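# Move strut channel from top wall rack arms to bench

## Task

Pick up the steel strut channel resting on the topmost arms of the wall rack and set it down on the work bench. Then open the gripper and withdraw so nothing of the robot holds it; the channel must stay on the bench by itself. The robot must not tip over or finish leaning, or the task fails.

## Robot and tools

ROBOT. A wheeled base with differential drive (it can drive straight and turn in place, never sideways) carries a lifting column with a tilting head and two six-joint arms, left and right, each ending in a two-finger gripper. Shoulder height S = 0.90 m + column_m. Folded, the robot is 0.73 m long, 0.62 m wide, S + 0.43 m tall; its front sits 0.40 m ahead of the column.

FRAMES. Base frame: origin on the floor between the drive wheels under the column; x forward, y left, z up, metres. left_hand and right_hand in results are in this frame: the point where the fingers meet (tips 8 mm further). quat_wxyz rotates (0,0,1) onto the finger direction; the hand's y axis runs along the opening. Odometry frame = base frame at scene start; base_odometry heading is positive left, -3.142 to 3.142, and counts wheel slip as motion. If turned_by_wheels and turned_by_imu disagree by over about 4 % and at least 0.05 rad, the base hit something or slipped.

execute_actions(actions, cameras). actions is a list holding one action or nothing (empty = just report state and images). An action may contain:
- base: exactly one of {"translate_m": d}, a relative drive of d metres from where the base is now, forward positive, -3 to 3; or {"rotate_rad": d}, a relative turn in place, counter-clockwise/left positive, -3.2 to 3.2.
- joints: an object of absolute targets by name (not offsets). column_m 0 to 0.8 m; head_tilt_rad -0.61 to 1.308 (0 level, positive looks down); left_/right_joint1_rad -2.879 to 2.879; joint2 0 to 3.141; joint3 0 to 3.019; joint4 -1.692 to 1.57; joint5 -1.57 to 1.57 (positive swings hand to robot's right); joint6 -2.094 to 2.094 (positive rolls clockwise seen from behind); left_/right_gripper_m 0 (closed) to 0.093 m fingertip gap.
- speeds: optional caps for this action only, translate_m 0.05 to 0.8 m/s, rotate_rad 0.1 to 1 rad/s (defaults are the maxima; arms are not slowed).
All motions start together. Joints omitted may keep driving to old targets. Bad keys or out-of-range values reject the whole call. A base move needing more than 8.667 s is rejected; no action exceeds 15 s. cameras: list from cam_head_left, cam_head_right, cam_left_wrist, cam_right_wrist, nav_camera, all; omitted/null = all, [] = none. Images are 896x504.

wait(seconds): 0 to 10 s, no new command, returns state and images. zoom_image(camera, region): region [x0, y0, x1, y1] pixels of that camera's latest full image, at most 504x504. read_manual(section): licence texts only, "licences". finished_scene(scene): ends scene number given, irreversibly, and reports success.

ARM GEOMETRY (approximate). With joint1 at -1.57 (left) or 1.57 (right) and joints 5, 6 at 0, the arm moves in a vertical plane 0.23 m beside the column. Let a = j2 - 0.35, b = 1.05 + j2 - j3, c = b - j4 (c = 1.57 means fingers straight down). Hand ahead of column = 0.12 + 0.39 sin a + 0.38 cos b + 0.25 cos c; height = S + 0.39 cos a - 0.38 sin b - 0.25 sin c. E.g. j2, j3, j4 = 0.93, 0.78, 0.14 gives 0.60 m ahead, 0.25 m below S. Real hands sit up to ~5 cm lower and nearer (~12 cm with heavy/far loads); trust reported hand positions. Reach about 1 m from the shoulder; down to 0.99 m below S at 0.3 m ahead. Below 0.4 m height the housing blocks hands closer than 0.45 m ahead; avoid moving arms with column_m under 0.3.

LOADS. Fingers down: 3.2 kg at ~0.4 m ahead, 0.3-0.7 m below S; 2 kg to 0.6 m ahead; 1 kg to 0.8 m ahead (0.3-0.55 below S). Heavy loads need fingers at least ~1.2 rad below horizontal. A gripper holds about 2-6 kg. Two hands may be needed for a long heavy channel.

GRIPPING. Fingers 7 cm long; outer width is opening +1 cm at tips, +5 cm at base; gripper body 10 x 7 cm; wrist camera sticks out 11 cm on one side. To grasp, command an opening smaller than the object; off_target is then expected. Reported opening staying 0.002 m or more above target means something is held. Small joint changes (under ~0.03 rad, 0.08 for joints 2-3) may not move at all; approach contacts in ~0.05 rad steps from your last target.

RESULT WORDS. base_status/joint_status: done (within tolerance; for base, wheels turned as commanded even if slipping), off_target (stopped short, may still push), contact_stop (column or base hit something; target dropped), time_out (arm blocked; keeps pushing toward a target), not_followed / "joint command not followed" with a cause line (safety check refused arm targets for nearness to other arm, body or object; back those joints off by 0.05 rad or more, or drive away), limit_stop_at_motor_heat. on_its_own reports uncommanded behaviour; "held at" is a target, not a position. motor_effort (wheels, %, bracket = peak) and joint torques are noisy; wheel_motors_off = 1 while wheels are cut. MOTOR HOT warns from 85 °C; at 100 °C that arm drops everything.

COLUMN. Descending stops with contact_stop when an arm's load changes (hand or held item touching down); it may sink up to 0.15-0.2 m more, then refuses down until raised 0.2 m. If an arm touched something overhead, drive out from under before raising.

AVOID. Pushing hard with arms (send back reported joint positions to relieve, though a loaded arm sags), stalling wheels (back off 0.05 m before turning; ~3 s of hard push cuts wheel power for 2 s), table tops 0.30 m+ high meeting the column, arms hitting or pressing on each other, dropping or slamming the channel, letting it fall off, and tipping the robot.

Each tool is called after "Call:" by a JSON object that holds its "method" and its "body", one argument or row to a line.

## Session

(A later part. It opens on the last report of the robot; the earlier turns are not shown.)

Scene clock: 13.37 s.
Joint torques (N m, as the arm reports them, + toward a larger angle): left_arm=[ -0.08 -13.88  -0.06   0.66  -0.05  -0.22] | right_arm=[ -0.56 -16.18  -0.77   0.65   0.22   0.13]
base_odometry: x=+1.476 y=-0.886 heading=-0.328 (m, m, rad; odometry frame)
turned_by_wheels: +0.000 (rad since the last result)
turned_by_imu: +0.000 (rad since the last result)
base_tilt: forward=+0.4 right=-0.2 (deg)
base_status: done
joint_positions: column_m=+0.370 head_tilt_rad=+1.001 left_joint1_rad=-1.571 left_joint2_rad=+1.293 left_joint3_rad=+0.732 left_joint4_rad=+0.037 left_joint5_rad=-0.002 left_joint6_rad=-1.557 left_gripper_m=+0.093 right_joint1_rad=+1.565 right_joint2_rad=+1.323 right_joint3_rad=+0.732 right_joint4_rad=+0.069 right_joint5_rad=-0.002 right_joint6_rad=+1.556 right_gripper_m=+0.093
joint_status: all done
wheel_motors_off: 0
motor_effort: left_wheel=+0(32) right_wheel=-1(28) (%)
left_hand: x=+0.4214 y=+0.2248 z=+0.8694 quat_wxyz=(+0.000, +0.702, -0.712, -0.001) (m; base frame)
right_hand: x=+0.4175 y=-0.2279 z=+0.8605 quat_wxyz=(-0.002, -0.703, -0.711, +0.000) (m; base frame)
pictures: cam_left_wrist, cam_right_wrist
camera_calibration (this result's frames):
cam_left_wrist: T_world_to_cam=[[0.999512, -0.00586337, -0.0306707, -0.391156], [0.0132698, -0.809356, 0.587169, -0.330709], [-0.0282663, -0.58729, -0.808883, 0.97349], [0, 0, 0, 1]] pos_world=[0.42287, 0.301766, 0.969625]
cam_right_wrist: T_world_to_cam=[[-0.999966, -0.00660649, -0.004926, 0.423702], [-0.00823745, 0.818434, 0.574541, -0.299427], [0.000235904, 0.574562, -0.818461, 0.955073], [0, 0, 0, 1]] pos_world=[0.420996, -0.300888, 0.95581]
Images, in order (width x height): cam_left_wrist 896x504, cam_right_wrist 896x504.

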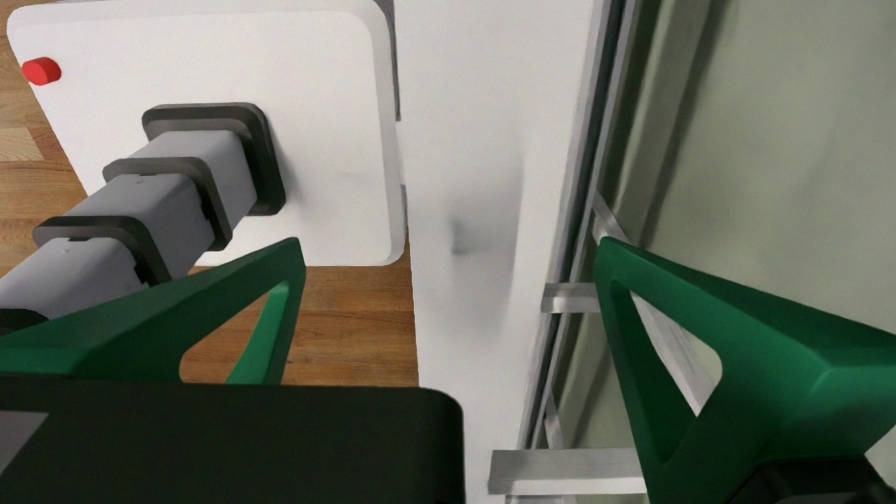

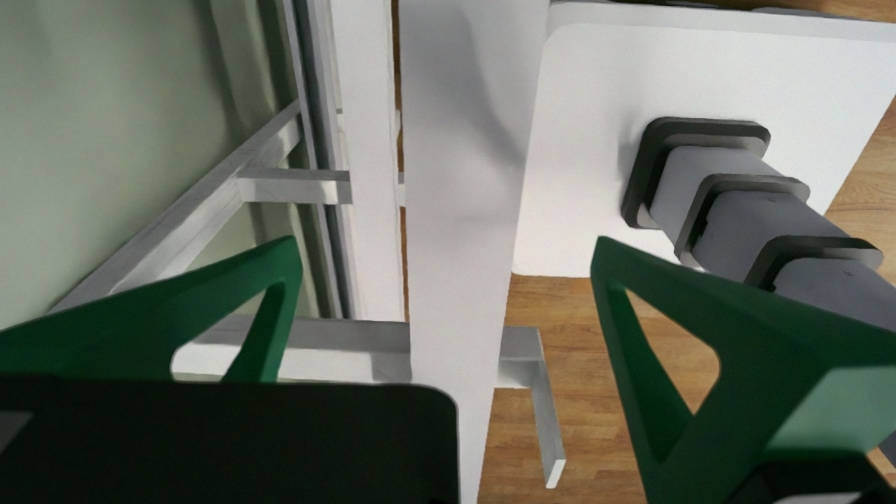

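Call:
{"method": "execute_actions", "body": {
  "actions": [
    {"base": {"rotate_rad": -0.025}, "joints": {"column_m": 0.325}}
  ],
  "cameras": ["cam_left_wrist", "cam_right_wrist"]
}}

Scene clock: 14.60 s.
Joint torques (N m, as the arm reports them, + toward a larger angle): left_arm=[ -0.08 -13.31  -0.28   0.66  -0.06  -0.22] | right_arm=[ -0.2  -15.52  -0.92   0.32   0.19   0.15]
base_odometry: x=+1.476 y=-0.886 heading=-0.351 (m, m, rad; odometry frame)
turned_by_wheels: -0.023 (rad since the last result)
turned_by_imu: -0.023 (rad since the last result)
base_tilt: forward=+0.4 right=-0.2 (deg)
base_status: done
joint_positions: column_m=+0.325 head_tilt_rad=+1.001 left_joint1_rad=-1.571 left_joint2_rad=+1.293 left_joint3_rad=+0.732 left_joint4_rad=+0.037 left_joint5_rad=-0.002 left_joint6_rad=-1.557 left_gripper_m=+0.093 right_joint1_rad=+1.566 right_joint2_rad=+1.323 right_joint3_rad=+0.732 right_joint4_rad=+0.069 right_joint5_rad=-0.002 right_joint6_rad=+1.556 right_gripper_m=+0.093
joint_status: all done
wheel_motors_off: 0
motor_effort: left_wheel=+3(38) right_wheel=-1(35) (%)
left_hand: x=+0.4214 y=+0.2248 z=+0.8244 quat_wxyz=(+0.000, +0.702, -0.712, -0.001) (m; base frame)
right_hand: x=+0.4175 y=-0.2276 z=+0.8155 quat_wxyz=(-0.001, -0.703, -0.711, +0.000) (m; base frame)
pictures: cam_left_wrist, cam_right_wrist
camera_calibration (this result's frames):
cam_left_wrist: T_world_to_cam=[[0.999512, -0.00587453, -0.0306685, -0.392535], [0.0132703, -0.809132, 0.587478, -0.304649], [-0.028266, -0.587598, -0.808659, 0.936943], [0, 0, 0, 1]] pos_world=[0.42287, 0.301739, 0.924603]
cam_right_wrist: T_world_to_cam=[[-0.999963, -0.00698584, -0.00492694, 0.423397], [-0.00854847, 0.818271, 0.57477, -0.273944], [0.0000163259, 0.574791, -0.8183, 0.918067], [0, 0, 0, 1]] pos_world=[0.421025, -0.300578, 0.910796]
Images, in order (width x height): cam_left_wrist 896x504, cam_right_wrist 896x504.

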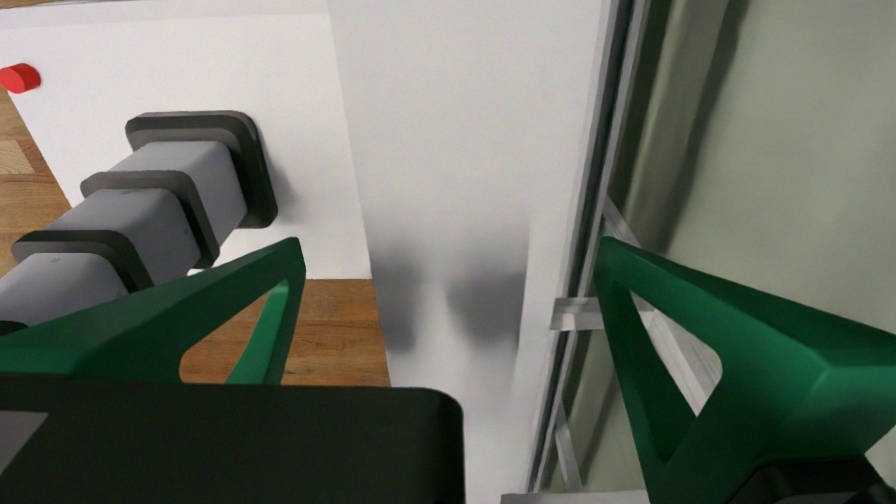

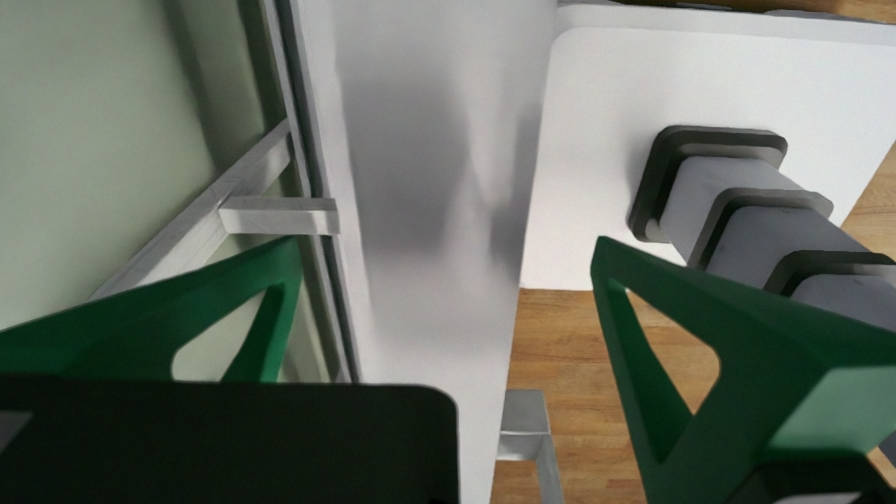

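Call:
{"method": "execute_actions", "body": {
  "actions": [
    {"joints": {"column_m": 0.311, "left_gripper_m": 0.06, "right_gripper_m": 0.06}}
  ],
  "cameras": ["cam_left_wrist", "cam_right_wrist"]
}}

Scene clock: 15.47 s.
Joint torques (N m, as the arm reports them, + toward a larger angle): left_arm=[ -0.09 -13.55  -0.15   0.66  -0.06  -0.22] | right_arm=[ -0.91 -15.87  -1.07   0.31   0.15   0.13]
base_odometry: x=+1.476 y=-0.886 heading=-0.351 (m, m, rad; odometry frame)
turned_by_wheels: +0.000 (rad since the last result)
turned_by_imu: +0.000 (rad since the last result)
base_tilt: forward=+0.4 right=-0.1 (deg)
base_status: not commanded
joint_positions: column_m=+0.311 head_tilt_rad=+1.001 left_joint1_rad=-1.571 left_joint2_rad=+1.293 left_joint3_rad=+0.732 left_joint4_rad=+0.037 left_joint5_rad=-0.002 left_joint6_rad=-1.557 left_gripper_m=+0.060 right_joint1_rad=+1.566 right_joint2_rad=+1.323 right_joint3_rad=+0.732 right_joint4_rad=+0.069 right_joint5_rad=-0.002 right_joint6_rad=+1.556 right_gripper_m=+0.060
joint_status: all done
wheel_motors_off: 0
motor_effort: left_wheel=+3(4) right_wheel=-2(2) (%)
left_hand: x=+0.4214 y=+0.2248 z=+0.8104 quat_wxyz=(+0.000, +0.702, -0.712, -0.001) (m; base frame)
right_hand: x=+0.4175 y=-0.2276 z=+0.8016 quat_wxyz=(-0.001, -0.703, -0.711, +0.000) (m; base frame)
pictures: cam_left_wrist, cam_right_wrist
camera_calibration (this result's frames):
cam_left_wrist: T_world_to_cam=[[0.999512, -0.00587453, -0.0306685, -0.392964], [0.0132703, -0.809132, 0.587478, -0.296431], [-0.028266, -0.587598, -0.808659, 0.925631], [0, 0, 0, 1]] pos_world=[0.42287, 0.301739, 0.910615]
cam_right_wrist: T_world_to_cam=[[-0.999963, -0.00698584, -0.00492694, 0.423328], [-0.00854847, 0.818271, 0.57477, -0.265904], [0.0000163259, 0.574791, -0.8183, 0.906621], [0, 0, 0, 1]] pos_world=[0.421025, -0.300578, 0.896808]
Images, in order (width x height): cam_left_wrist 896x504, cam_right_wrist 896x504.

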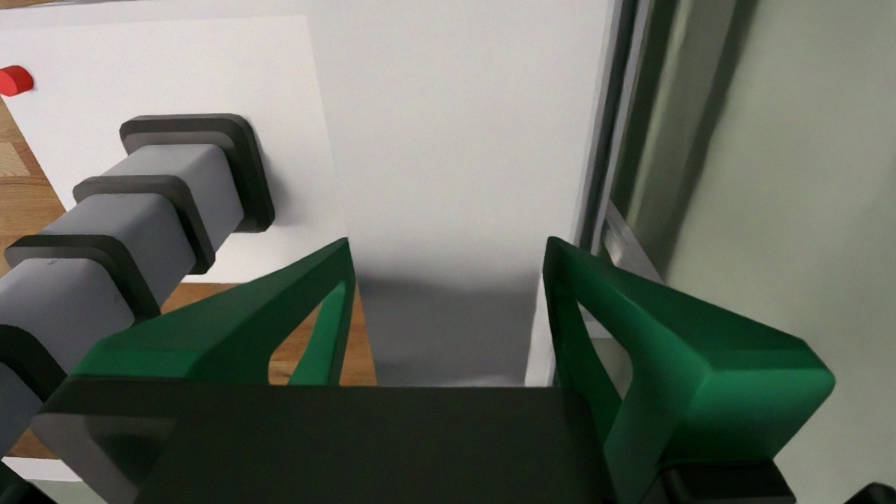

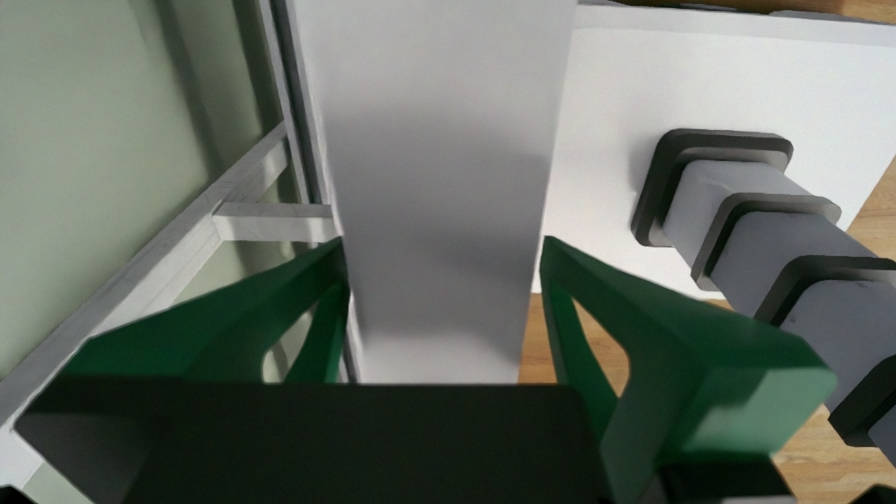

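Call:
{"method": "execute_actions", "body": {
  "actions": [
    {"joints": {"left_gripper_m": 0.0, "right_gripper_m": 0.0}}
  ],
  "cameras": ["cam_left_wrist", "cam_right_wrist", "cam_head_left"]
}}

Scene clock: 16.17 s.
Joint torques (N m, as the arm reports them, + toward a larger angle): left_arm=[ -0.08 -13.44  -0.16   0.63  -0.08  -0.11] | right_arm=[ -0.31 -15.82  -0.82   0.65   0.21   0.1 ]
base_odometry: x=+1.476 y=-0.886 heading=-0.351 (m, m, rad; odometry frame)
turned_by_wheels: +0.000 (rad since the last result)
turned_by_imu: +0.000 (rad since the last result)
base_tilt: forward=+0.4 right=-0.2 (deg)
base_status: not commanded
joint_positions: column_m=+0.311 head_tilt_rad=+1.001 left_joint1_rad=-1.571 left_joint2_rad=+1.293 left_joint3_rad=+0.732 left_joint4_rad=+0.037 left_joint5_rad=-0.001 left_joint6_rad=-1.567 left_gripper_m=+0.041 right_joint1_rad=+1.566 right_joint2_rad=+1.323 right_joint3_rad=+0.733 right_joint4_rad=+0.069 right_joint5_rad=-0.002 right_joint6_rad=+1.556 right_gripper_m=+0.041
joint_status: left_gripper_m off_target (ended at +0.041, target +0.000); right_gripper_m off_target (ended at +0.041, target +0.000)
wheel_motors_off: 0
motor_effort: left_wheel=+3(4) right_wheel=-3(4) (%)
left_hand: x=+0.4215 y=+0.2247 z=+0.8104 quat_wxyz=(+0.000, +0.706, -0.708, -0.001) (m; base frame)
right_hand: x=+0.4179 y=-0.2276 z=+0.8015 quat_wxyz=(-0.002, -0.703, -0.711, +0.000) (m; base frame)
pictures: cam_head_left, cam_left_wrist, cam_right_wrist
camera_calibration (this result's frames):
cam_head_left: T_world_to_cam=[[0.00155865, -0.998899, -0.0468856, 0.0968562], [-0.855576, 0.0229395, -0.517168, 0.709624], [0.517674, 0.0409203, -0.854599, 1.01006], [0, 0, 0, 1]] pos_world=[0.0841046, 0.0391393, 1.23473]
cam_left_wrist: T_world_to_cam=[[0.999542, 0.0047911, -0.0298895, -0.396193], [0.0214533, -0.808728, 0.587791, -0.30028], [-0.0213563, -0.588163, -0.808461, 0.922651], [0, 0, 0, 1]] pos_world=[0.422158, 0.301722, 0.910587]
cam_right_wrist: T_world_to_cam=[[-0.999961, -0.00698737, -0.00530839, 0.424017], [-0.00876898, 0.818271, 0.574766, -0.265794], [0.000327606, 0.57479, -0.818301, 0.906476], [0, 0, 0, 1]] pos_world=[0.421373, -0.300579, 0.89679]
Images, in order (width x height): cam_head_left 896x504, cam_left_wrist 896x504, cam_right_wrist 896x504.

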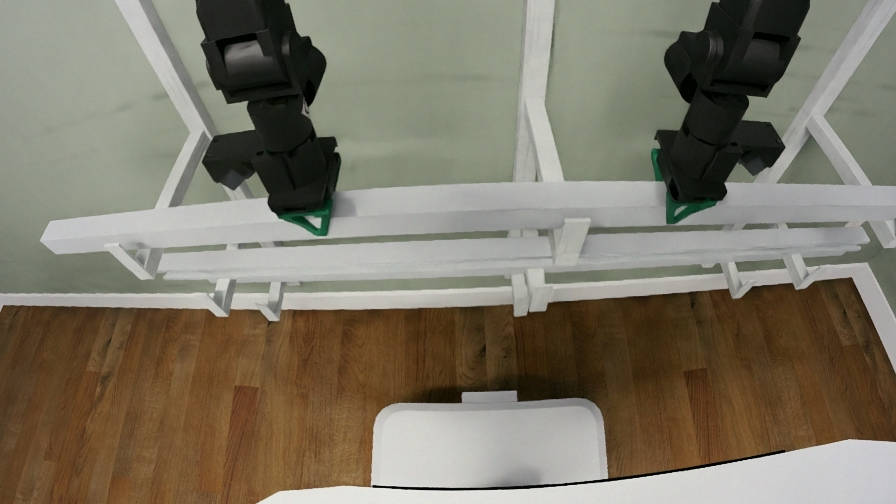

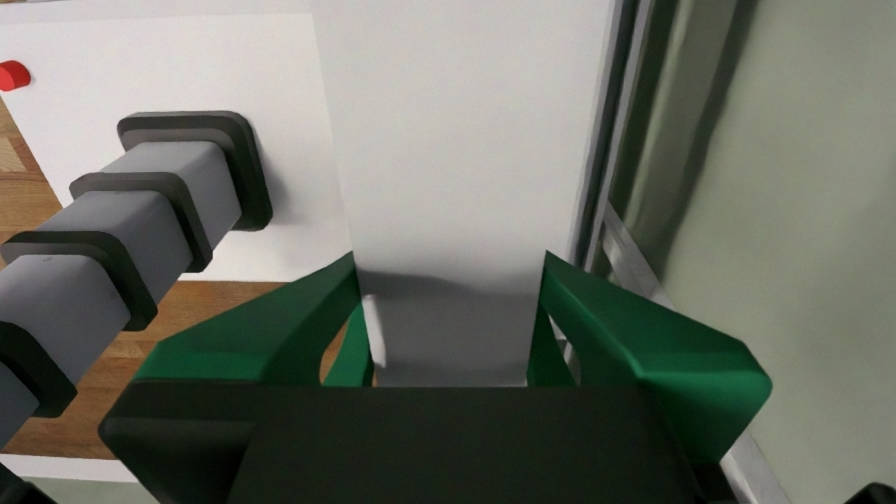

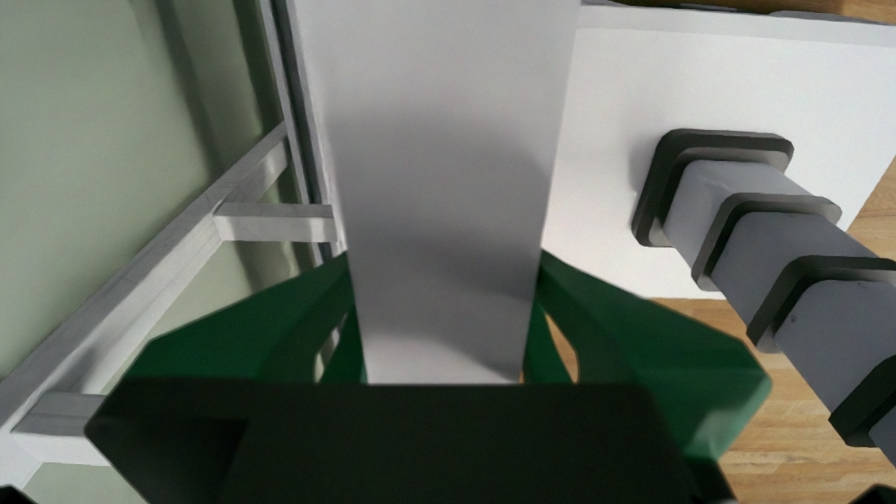

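Call:
{"method": "execute_actions", "body": {
  "actions": [
    {"base": {"translate_m": 0.025}, "joints": {"column_m": 0.45}, "speeds": {"translate_m": 0.08}}
  ],
  "cameras": ["cam_left_wrist", "cam_right_wrist", "cam_head_left", "cam_head_right"]
}}

Scene clock: 18.67 s.
Joint torques (N m, as the arm reports them, + toward a larger angle): left_arm=[ -0.14 -17.69  -1.08   0.27  -0.1   -0.12] | right_arm=[  0.02 -21.27  -1.57   0.44   0.13   0.12]
base_odometry: x=+1.499 y=-0.894 heading=-0.352 (m, m, rad; odometry frame)
turned_by_wheels: -0.002 (rad since the last result)
turned_by_imu: -0.002 (rad since the last result)
base_tilt: forward=+0.4 right=-0.2 (deg)
base_status: done
joint_positions: column_m=+0.450 head_tilt_rad=+1.001 left_joint1_rad=-1.570 left_joint2_rad=+1.351 left_joint3_rad=+0.736 left_joint4_rad=+0.046 left_joint5_rad=-0.001 left_joint6_rad=-1.566 left_gripper_m=+0.041 right_joint1_rad=+1.567 right_joint2_rad=+1.375 right_joint3_rad=+0.735 right_joint4_rad=+0.068 right_joint5_rad=+0.000 right_joint6_rad=+1.562 right_gripper_m=+0.041
joint_status: all done
wheel_motors_off: 0
motor_effort: left_wheel=-2(33) right_wheel=+5(39) (%)
left_hand: x=+0.4031 y=+0.2250 z=+0.9324 quat_wxyz=(+0.015, +0.706, -0.708, -0.016) (m; base frame)
right_hand: x=+0.3973 y=-0.2277 z=+0.9255 quat_wxyz=(+0.016, -0.704, -0.709, +0.018) (m; base frame)
pictures: cam_head_left, cam_head_right, cam_left_wrist, cam_right_wrist
camera_calibration (this result's frames):
cam_head_left: T_world_to_cam=[[0.00154343, -0.998899, -0.0468861, 0.103363], [-0.855744, 0.0229395, -0.516891, 0.780995], [0.517397, 0.0409203, -0.854767, 1.1289], [0, 0, 0, 1]] pos_world=[0.0840844, 0.0391393, 1.37348]
cam_head_right: T_world_to_cam=[[-0.00452645, -0.998738, -0.0500139, 0.0326788], [-0.853841, 0.0298936, -0.519675, 0.785513], [0.520514, 0.0403517, -0.852899, 1.12681], [0, 0, 0, 1]] pos_world=[0.0843294, -0.036313, 1.3709]
cam_left_wrist: T_world_to_cam=[[0.997299, 0.00442977, -0.0733173, -0.332654], [0.0467023, -0.808667, 0.586409, -0.38032], [-0.0566917, -0.588249, -0.80669, 1.03371], [0, 0, 0, 1]] pos_world=[0.40812, 0.302002, 1.03252]
cam_right_wrist: T_world_to_cam=[[-0.998984, -0.00165864, 0.0450254, 0.358407], [0.0244689, 0.819141, 0.573071, -0.348545], [-0.0378326, 0.57359, -0.818268, 1.02285], [0, 0, 0, 1]] pos_world=[0.405269, -0.300597, 1.02057]
Images, in order (width x height): cam_head_left 896x504, cam_head_right 896x504, cam_left_wrist 896x504, cam_right_wrist 896x504.

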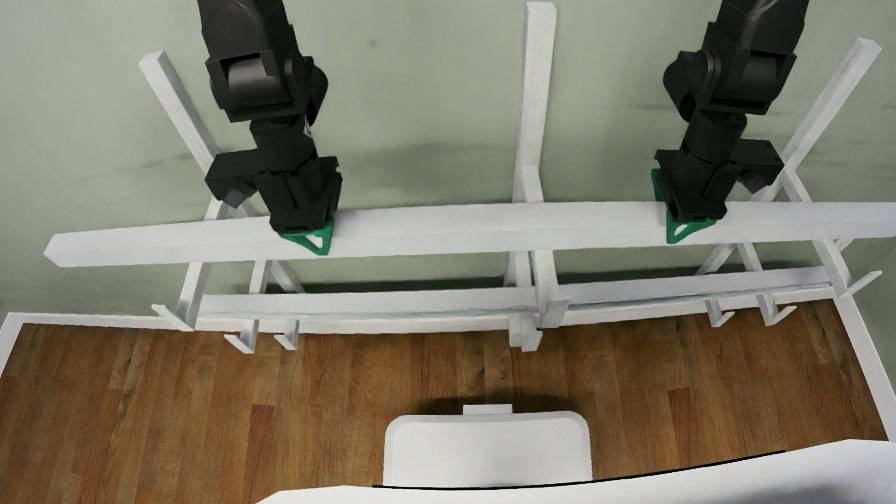

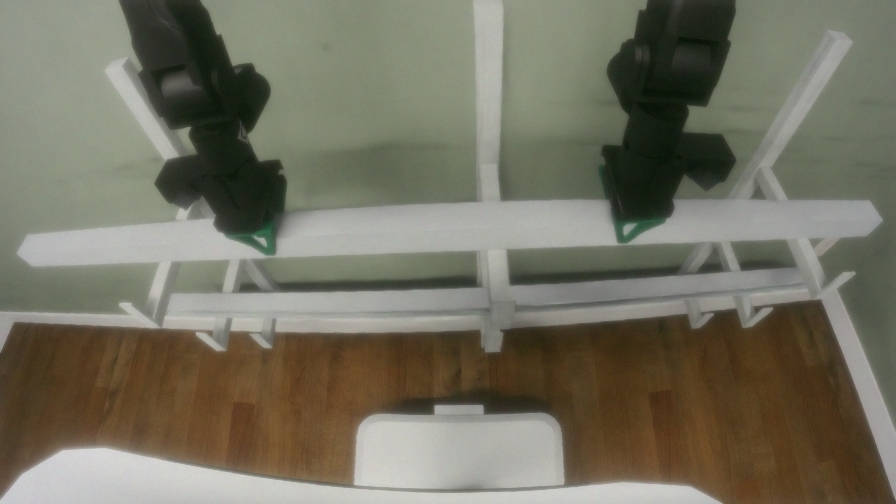

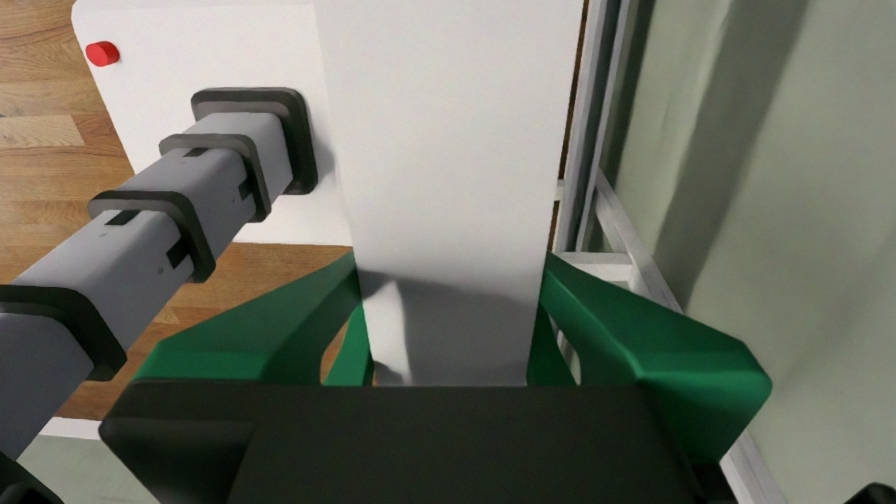

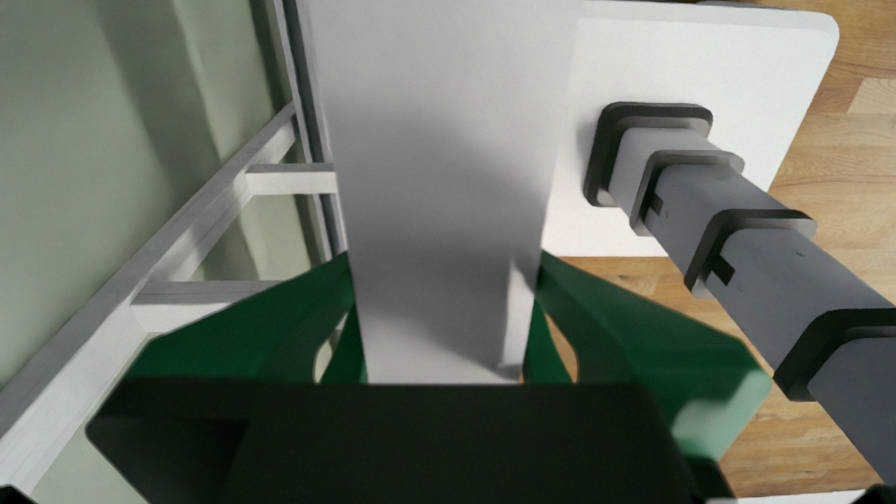

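Call:
{"method": "execute_actions", "body": {
  "actions": [
    {"base": {"translate_m": -0.8}, "joints": {"head_tilt_rad": 0.45}}
  ],
  "cameras": ["cam_head_left", "nav_camera"]
}}

Scene clock: 21.93 s.
Joint torques (N m, as the arm reports them, + toward a larger angle): left_arm=[ -0.08 -18.48  -1.     0.16  -0.14  -0.14] | right_arm=[ -0.88 -20.82  -1.57   0.16   0.09   0.1 ]
base_odometry: x=+0.748 y=-0.618 heading=-0.353 (m, m, rad; odometry frame)
turned_by_wheels: -0.001 (rad since the last result)
turned_by_imu: -0.002 (rad since the last result)
base_tilt: forward=+0.4 right=-0.2 (deg)
base_status: done
joint_positions: column_m=+0.450 head_tilt_rad=+0.468 left_joint1_rad=-1.570 left_joint2_rad=+1.354 left_joint3_rad=+0.737 left_joint4_rad=+0.050 left_joint5_rad=+0.000 left_joint6_rad=-1.564 left_gripper_m=+0.041 right_joint1_rad=+1.567 right_joint2_rad=+1.377 right_joint3_rad=+0.733 right_joint4_rad=+0.071 right_joint5_rad=+0.001 right_joint6_rad=+1.564 right_gripper_m=+0.041
joint_status: all done
wheel_motors_off: 0
motor_effort: left_wheel=-1(51) right_wheel=+0(53) (%)
left_hand: x=+0.4025 y=+0.2249 z=+0.9313 quat_wxyz=(+0.016, +0.705, -0.709, -0.016) (m; base frame)
right_hand: x=+0.3959 y=-0.2279 z=+0.9252 quat_wxyz=(+0.016, -0.705, -0.708, +0.019) (m; base frame)
pictures: cam_head_left, nav_camera
camera_calibration (this result's frames):
cam_head_left: T_world_to_cam=[[0.0251572, -0.998899, -0.0395955, 0.0917147], [-0.474308, 0.0229395, -0.88006, 1.28337], [0.879999, 0.0409203, -0.473209, 0.562913], [0, 0, 0, 1]] pos_world=[0.111044, 0.0391393, 1.39945]
Images, in order (width x height): cam_head_left 896x504, nav_camera 896x504.

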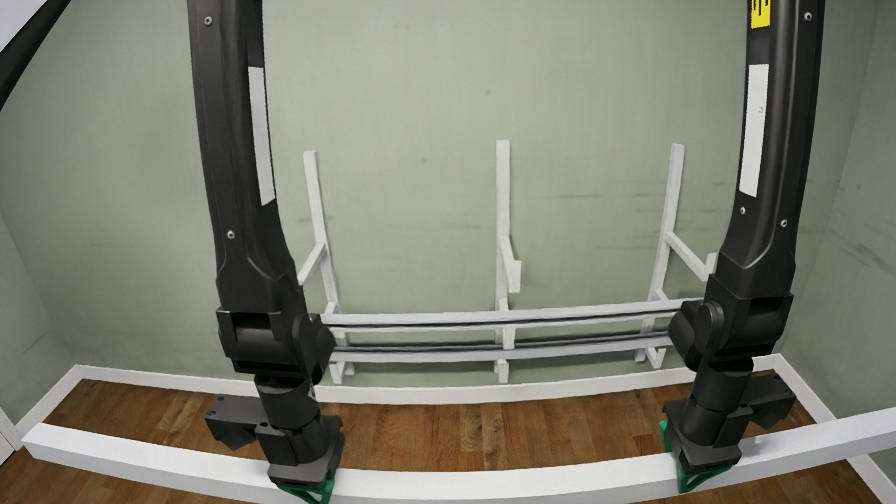

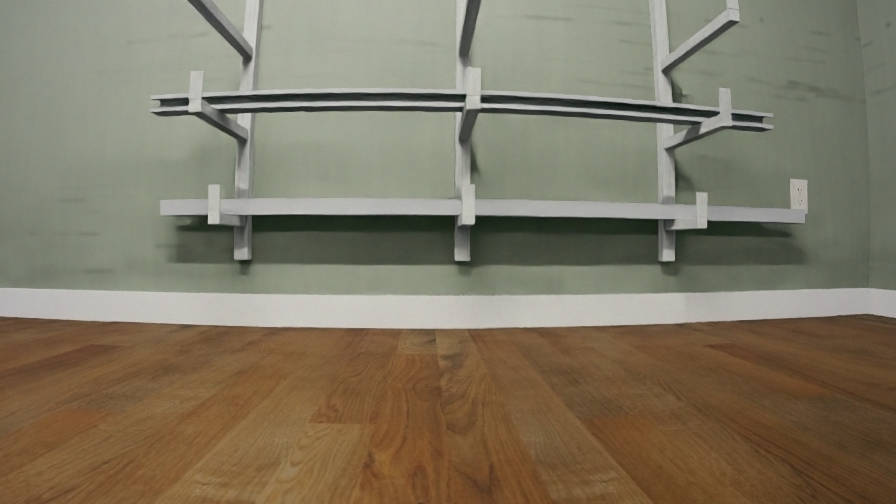

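Call:
{"method": "execute_actions", "body": {
  "actions": [
    {"base": {"rotate_rad": 2.95}}
  ],
  "cameras": ["cam_head_left", "cam_head_right", "nav_camera"]
}}

Scene clock: 26.53 s.
Joint torques (N m, as the arm reports them, + toward a larger angle): left_arm=[  0.3  -18.72  -1.43   0.24  -0.17  -0.14] | right_arm=[ -0.61 -21.48  -2.35   0.21   0.08   0.12]
base_odometry: x=+0.748 y=-0.618 heading=+2.597 (m, m, rad; odometry frame)
turned_by_wheels: +2.950 (rad since the last result)
turned_by_imu: +2.901 (rad since the last result)
base_tilt: forward=+0.4 right=-0.2 (deg)
base_status: done
joint_positions: column_m=+0.450 head_tilt_rad=+0.468 left_joint1_rad=-1.568 left_joint2_rad=+1.354 left_joint3_rad=+0.743 left_joint4_rad=+0.053 left_joint5_rad=+0.002 left_joint6_rad=-1.568 left_gripper_m=+0.041 right_joint1_rad=+1.569 right_joint2_rad=+1.377 right_joint3_rad=+0.742 right_joint4_rad=+0.071 right_joint5_rad=+0.003 right_joint6_rad=+1.562 right_gripper_m=+0.041
joint_status: not commanded
wheel_motors_off: 0
motor_effort: left_wheel=-2(42) right_wheel=+1(48) (%)
left_hand: x=+0.4071 y=+0.2260 z=+0.9310 quat_wxyz=(+0.012, +0.707, -0.707, -0.013) (m; base frame)
right_hand: x=+0.4016 y=-0.2268 z=+0.9247 quat_wxyz=(+0.013, -0.704, -0.710, +0.016) (m; base frame)
pictures: cam_head_left, cam_head_right, nav_camera
camera_calibration (this result's frames):
cam_head_left: T_world_to_cam=[[0.0251571, -0.998899, -0.0395955, 0.0917147], [-0.474308, 0.0229395, -0.88006, 1.28337], [0.879999, 0.0409203, -0.473209, 0.562913], [0, 0, 0, 1]] pos_world=[0.111044, 0.0391393, 1.39945]
cam_head_right: T_world_to_cam=[[0.0215191, -0.998738, -0.0453741, 0.0247145], [-0.471254, 0.0298936, -0.881491, 1.28589], [0.881735, 0.0403517, -0.470016, 0.558996], [0, 0, 0, 1]] pos_world=[0.112564, -0.036313, 1.39736]
Images, in order (width x height): cam_head_left 896x504, cam_head_right 896x504, nav_camera 896x504.

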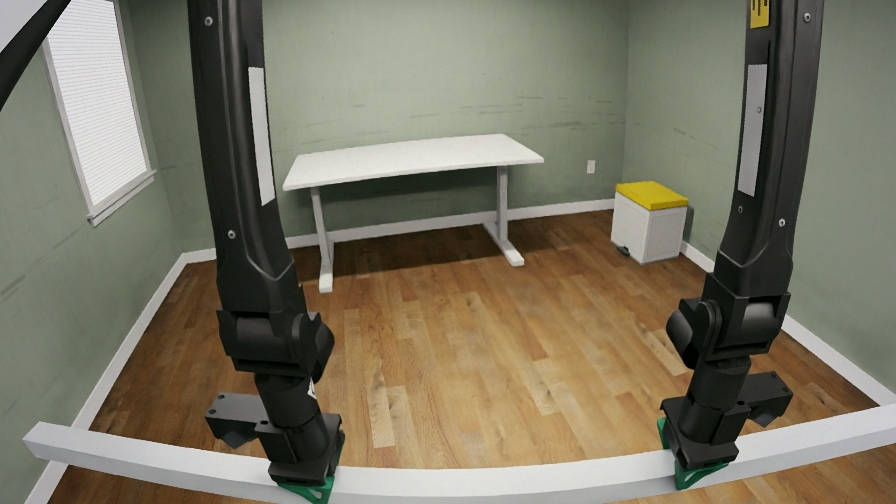

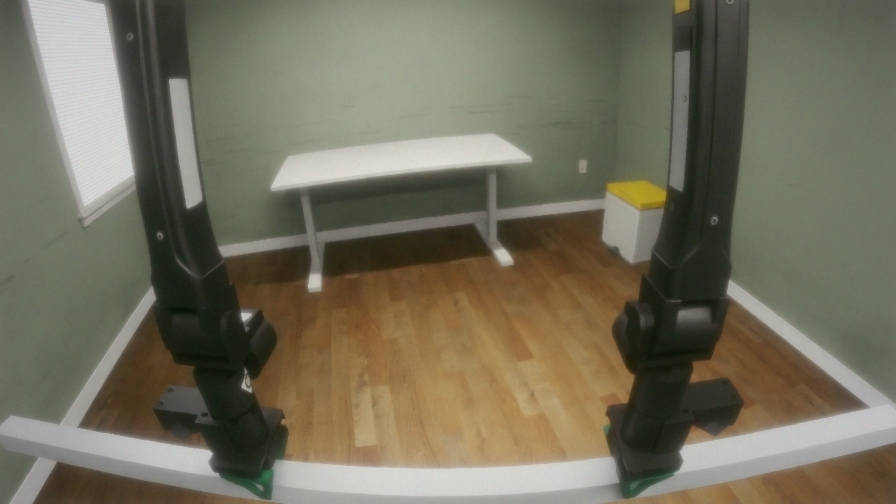

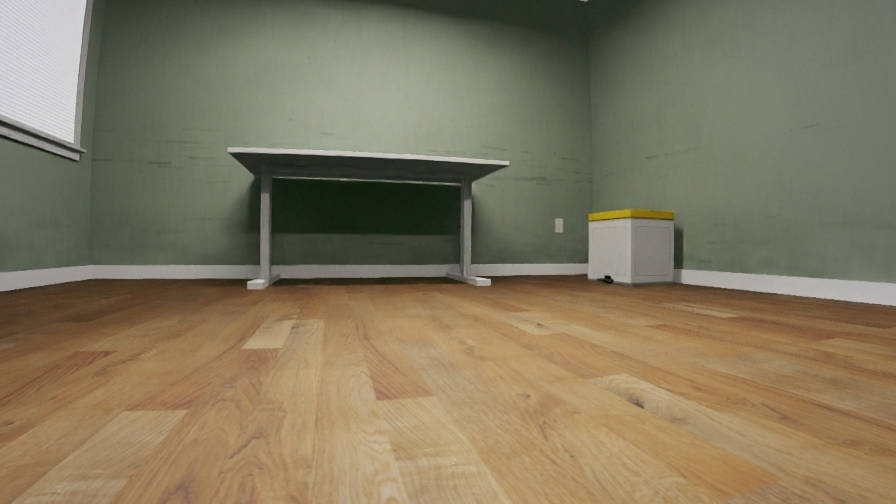

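Call:
{"method": "zoom_image", "body": {
  "camera": "nav_camera",
  "region": [200, 120, 540, 310]
}}

Region (200, 120, 540, 310) of nav_camera's 896x504 image, scaled by 1.482, with more detail than that image has; it fills the top 282 rows of this view, and the rest is white.

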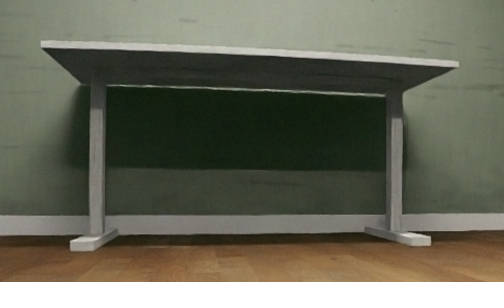

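Call:
{"method": "execute_actions", "body": {
  "actions": [
    {"base": {"translate_m": 1.41}, "joints": {"column_m": 0.38, "head_tilt_rad": 0.6}}
  ],
  "cameras": ["cam_head_left", "cam_head_right", "nav_camera"]
}}

Scene clock: 31.53 s.
Joint torques (N m, as the arm reports them, + toward a larger angle): left_arm=[ -0.46 -18.68  -1.79   0.1   -0.18  -0.15] | right_arm=[ -0.34 -21.59  -2.31   0.11  -0.03   0.1 ]
base_odometry: x=-0.458 y=+0.112 heading=+2.598 (m, m, rad; odometry frame)
turned_by_wheels: +0.001 (rad since the last result)
turned_by_imu: +0.003 (rad since the last result)
base_tilt: forward=+0.4 right=-0.2 (deg)
base_status: done
joint_positions: column_m=+0.380 head_tilt_rad=+0.604 left_joint1_rad=-1.568 left_joint2_rad=+1.356 left_joint3_rad=+0.746 left_joint4_rad=+0.053 left_joint5_rad=+0.002 left_joint6_rad=-1.564 left_gripper_m=+0.041 right_joint1_rad=+1.569 right_joint2_rad=+1.377 right_joint3_rad=+0.741 right_joint4_rad=+0.071 right_joint5_rad=+0.004 right_joint6_rad=+1.566 right_gripper_m=+0.041
joint_status: all done
wheel_motors_off: 0
motor_effort: left_wheel=+1(54) right_wheel=+1(42) (%)
left_hand: x=+0.4089 y=+0.2260 z=+0.8608 quat_wxyz=(+0.011, +0.705, -0.709, -0.012) (m; base frame)
right_hand: x=+0.4010 y=-0.2269 z=+0.8549 quat_wxyz=(+0.013, -0.706, -0.708, +0.016) (m; base frame)
pictures: cam_head_left, cam_head_right, nav_camera
camera_calibration (this result's frames):
cam_head_left: T_world_to_cam=[[0.0195558, -0.998899, -0.0426411, 0.0933915], [-0.589261, 0.0229395, -0.807617, 1.12874], [0.807706, 0.0409203, -0.588164, 0.690532], [0, 0, 0, 1]] pos_world=[0.105547, 0.0391393, 1.32172]
cam_head_right: T_world_to_cam=[[0.0151678, -0.998738, -0.047873, 0.0252787], [-0.586429, 0.0298936, -0.809449, 1.13171], [0.809858, 0.0403517, -0.585236, 0.687179], [0, 0, 0, 1]] pos_world=[0.106769, -0.036313, 1.31944]
Images, in order (width x height): cam_head_left 896x504, cam_head_right 896x504, nav_camera 896x504.

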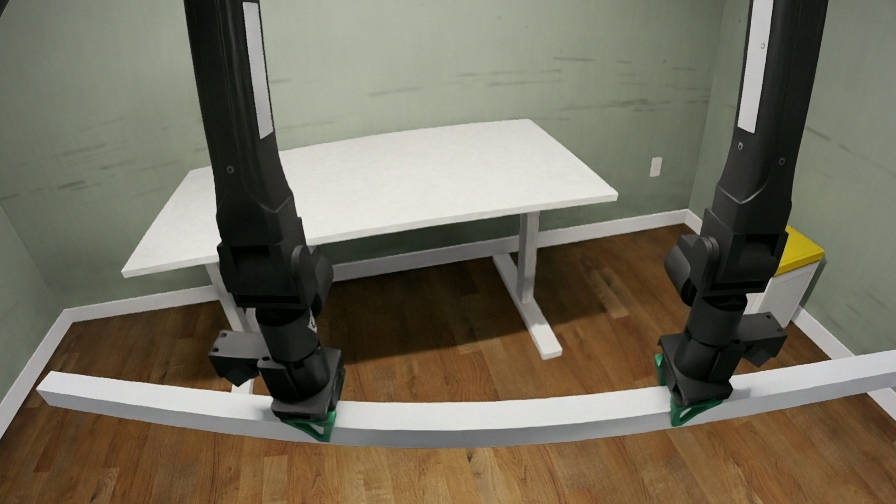

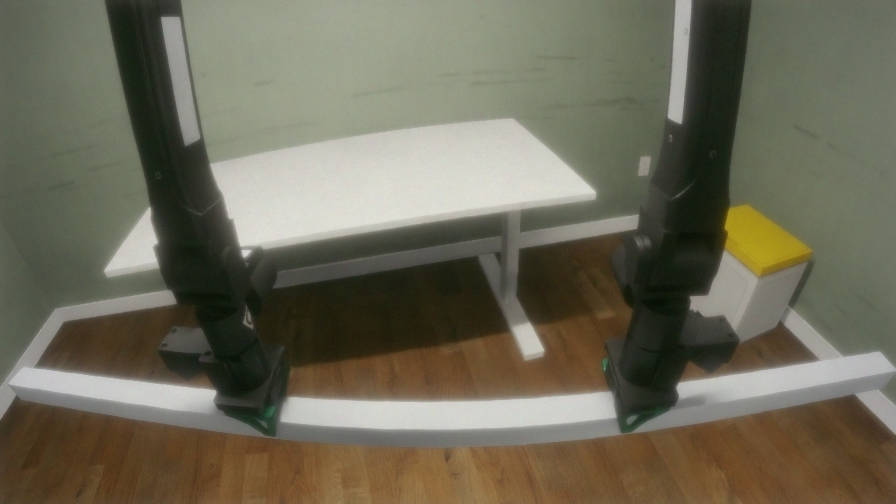

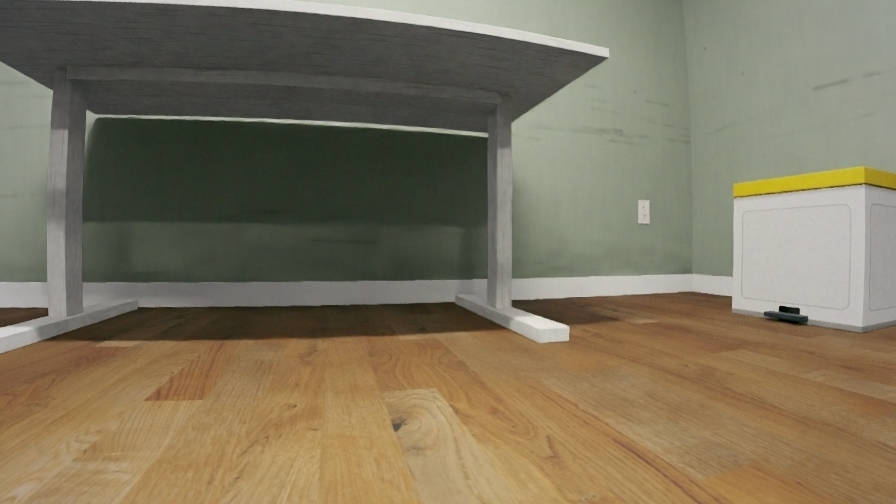

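Call:
{"method": "execute_actions", "body": {
  "actions": [
    {"base": {"rotate_rad": 0.27}, "joints": {"column_m": 0.34}}
  ],
  "cameras": ["cam_head_left", "cam_head_right", "nav_camera"]
}}

Scene clock: 33.50 s.
Joint torques (N m, as the arm reports them, + toward a larger angle): left_arm=[ -0.19 -18.72  -1.82   0.    -0.18  -0.15] | right_arm=[ -0.45 -21.44  -2.24   0.31  -0.02   0.03]
base_odometry: x=-0.458 y=+0.112 heading=+2.867 (m, m, rad; odometry frame)
turned_by_wheels: +0.269 (rad since the last result)
turned_by_imu: +0.258 (rad since the last result)
base_tilt: forward=+0.3 right=-0.2 (deg)
base_status: done
joint_positions: column_m=+0.340 head_tilt_rad=+0.604 left_joint1_rad=-1.568 left_joint2_rad=+1.356 left_joint3_rad=+0.746 left_joint4_rad=+0.053 left_joint5_rad=+0.001 left_joint6_rad=-1.564 left_gripper_m=+0.041 right_joint1_rad=+1.570 right_joint2_rad=+1.377 right_joint3_rad=+0.742 right_joint4_rad=+0.071 right_joint5_rad=+0.004 right_joint6_rad=+1.566 right_gripper_m=+0.041
joint_status: all done
wheel_motors_off: 0
motor_effort: left_wheel=-3(51) right_wheel=+0(42) (%)
left_hand: x=+0.4089 y=+0.2259 z=+0.8207 quat_wxyz=(+0.011, +0.705, -0.709, -0.012) (m; base frame)
right_hand: x=+0.4015 y=-0.2268 z=+0.8149 quat_wxyz=(+0.012, -0.705, -0.708, +0.016) (m; base frame)
pictures: cam_head_left, cam_head_right, nav_camera
camera_calibration (this result's frames):
cam_head_left: T_world_to_cam=[[0.0195558, -0.998899, -0.0426411, 0.0916854], [-0.589261, 0.0229395, -0.807617, 1.09642], [0.807706, 0.0409203, -0.588164, 0.667], [0, 0, 0, 1]] pos_world=[0.105547, 0.0391393, 1.28171]
cam_head_right: T_world_to_cam=[[0.0151678, -0.998738, -0.047873, 0.0233632], [-0.586429, 0.0298936, -0.809449, 1.09933], [0.809858, 0.0403517, -0.585236, 0.663763], [0, 0, 0, 1]] pos_world=[0.106769, -0.036313, 1.27943]
Images, in order (width x height): cam_head_left 896x504, cam_head_right 896x504, nav_camera 896x504.

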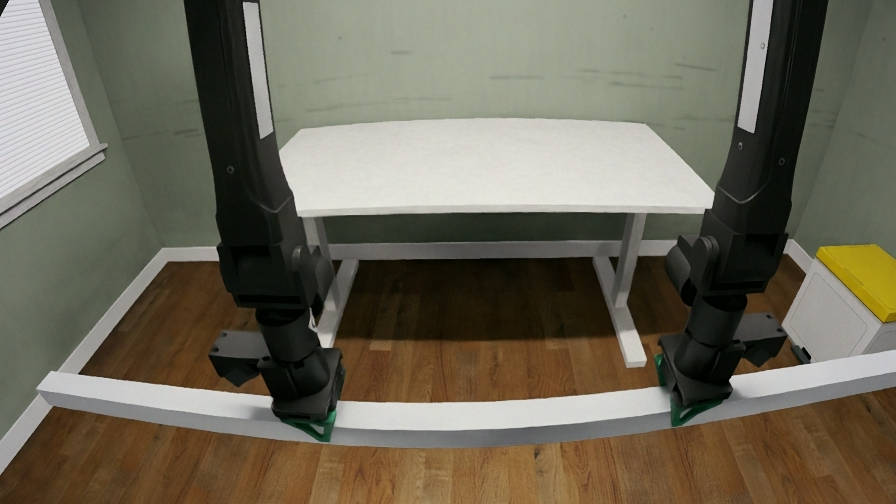

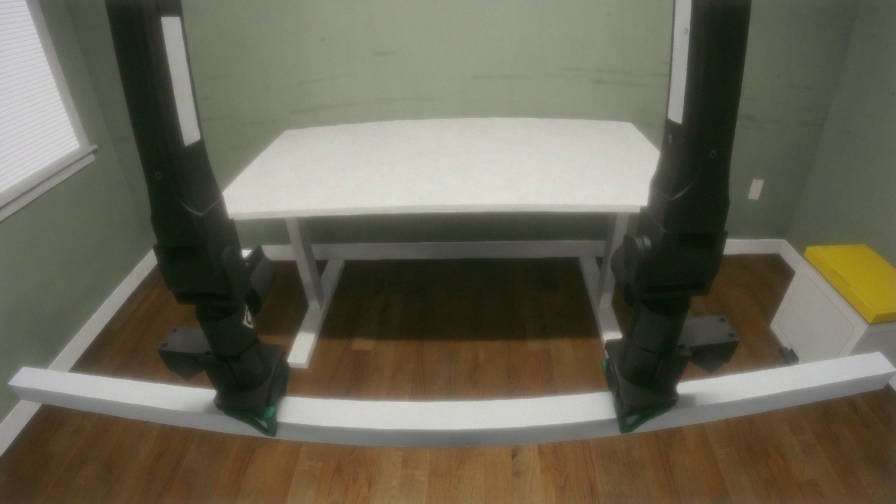

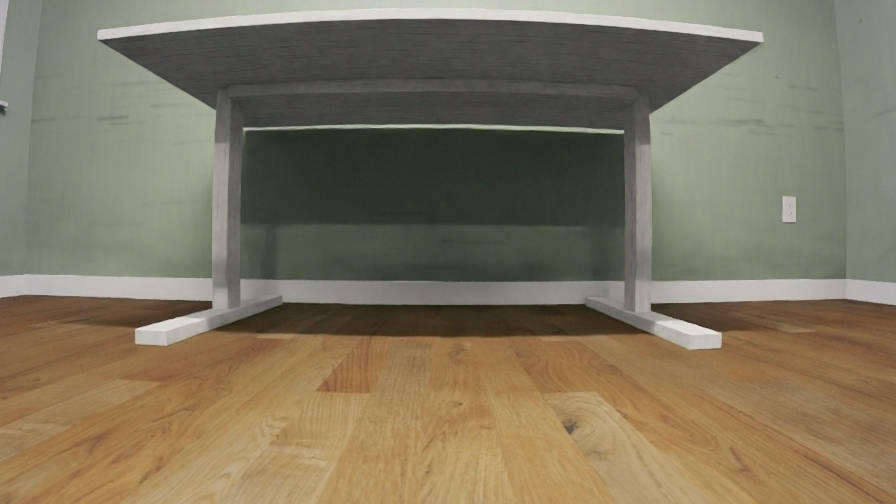

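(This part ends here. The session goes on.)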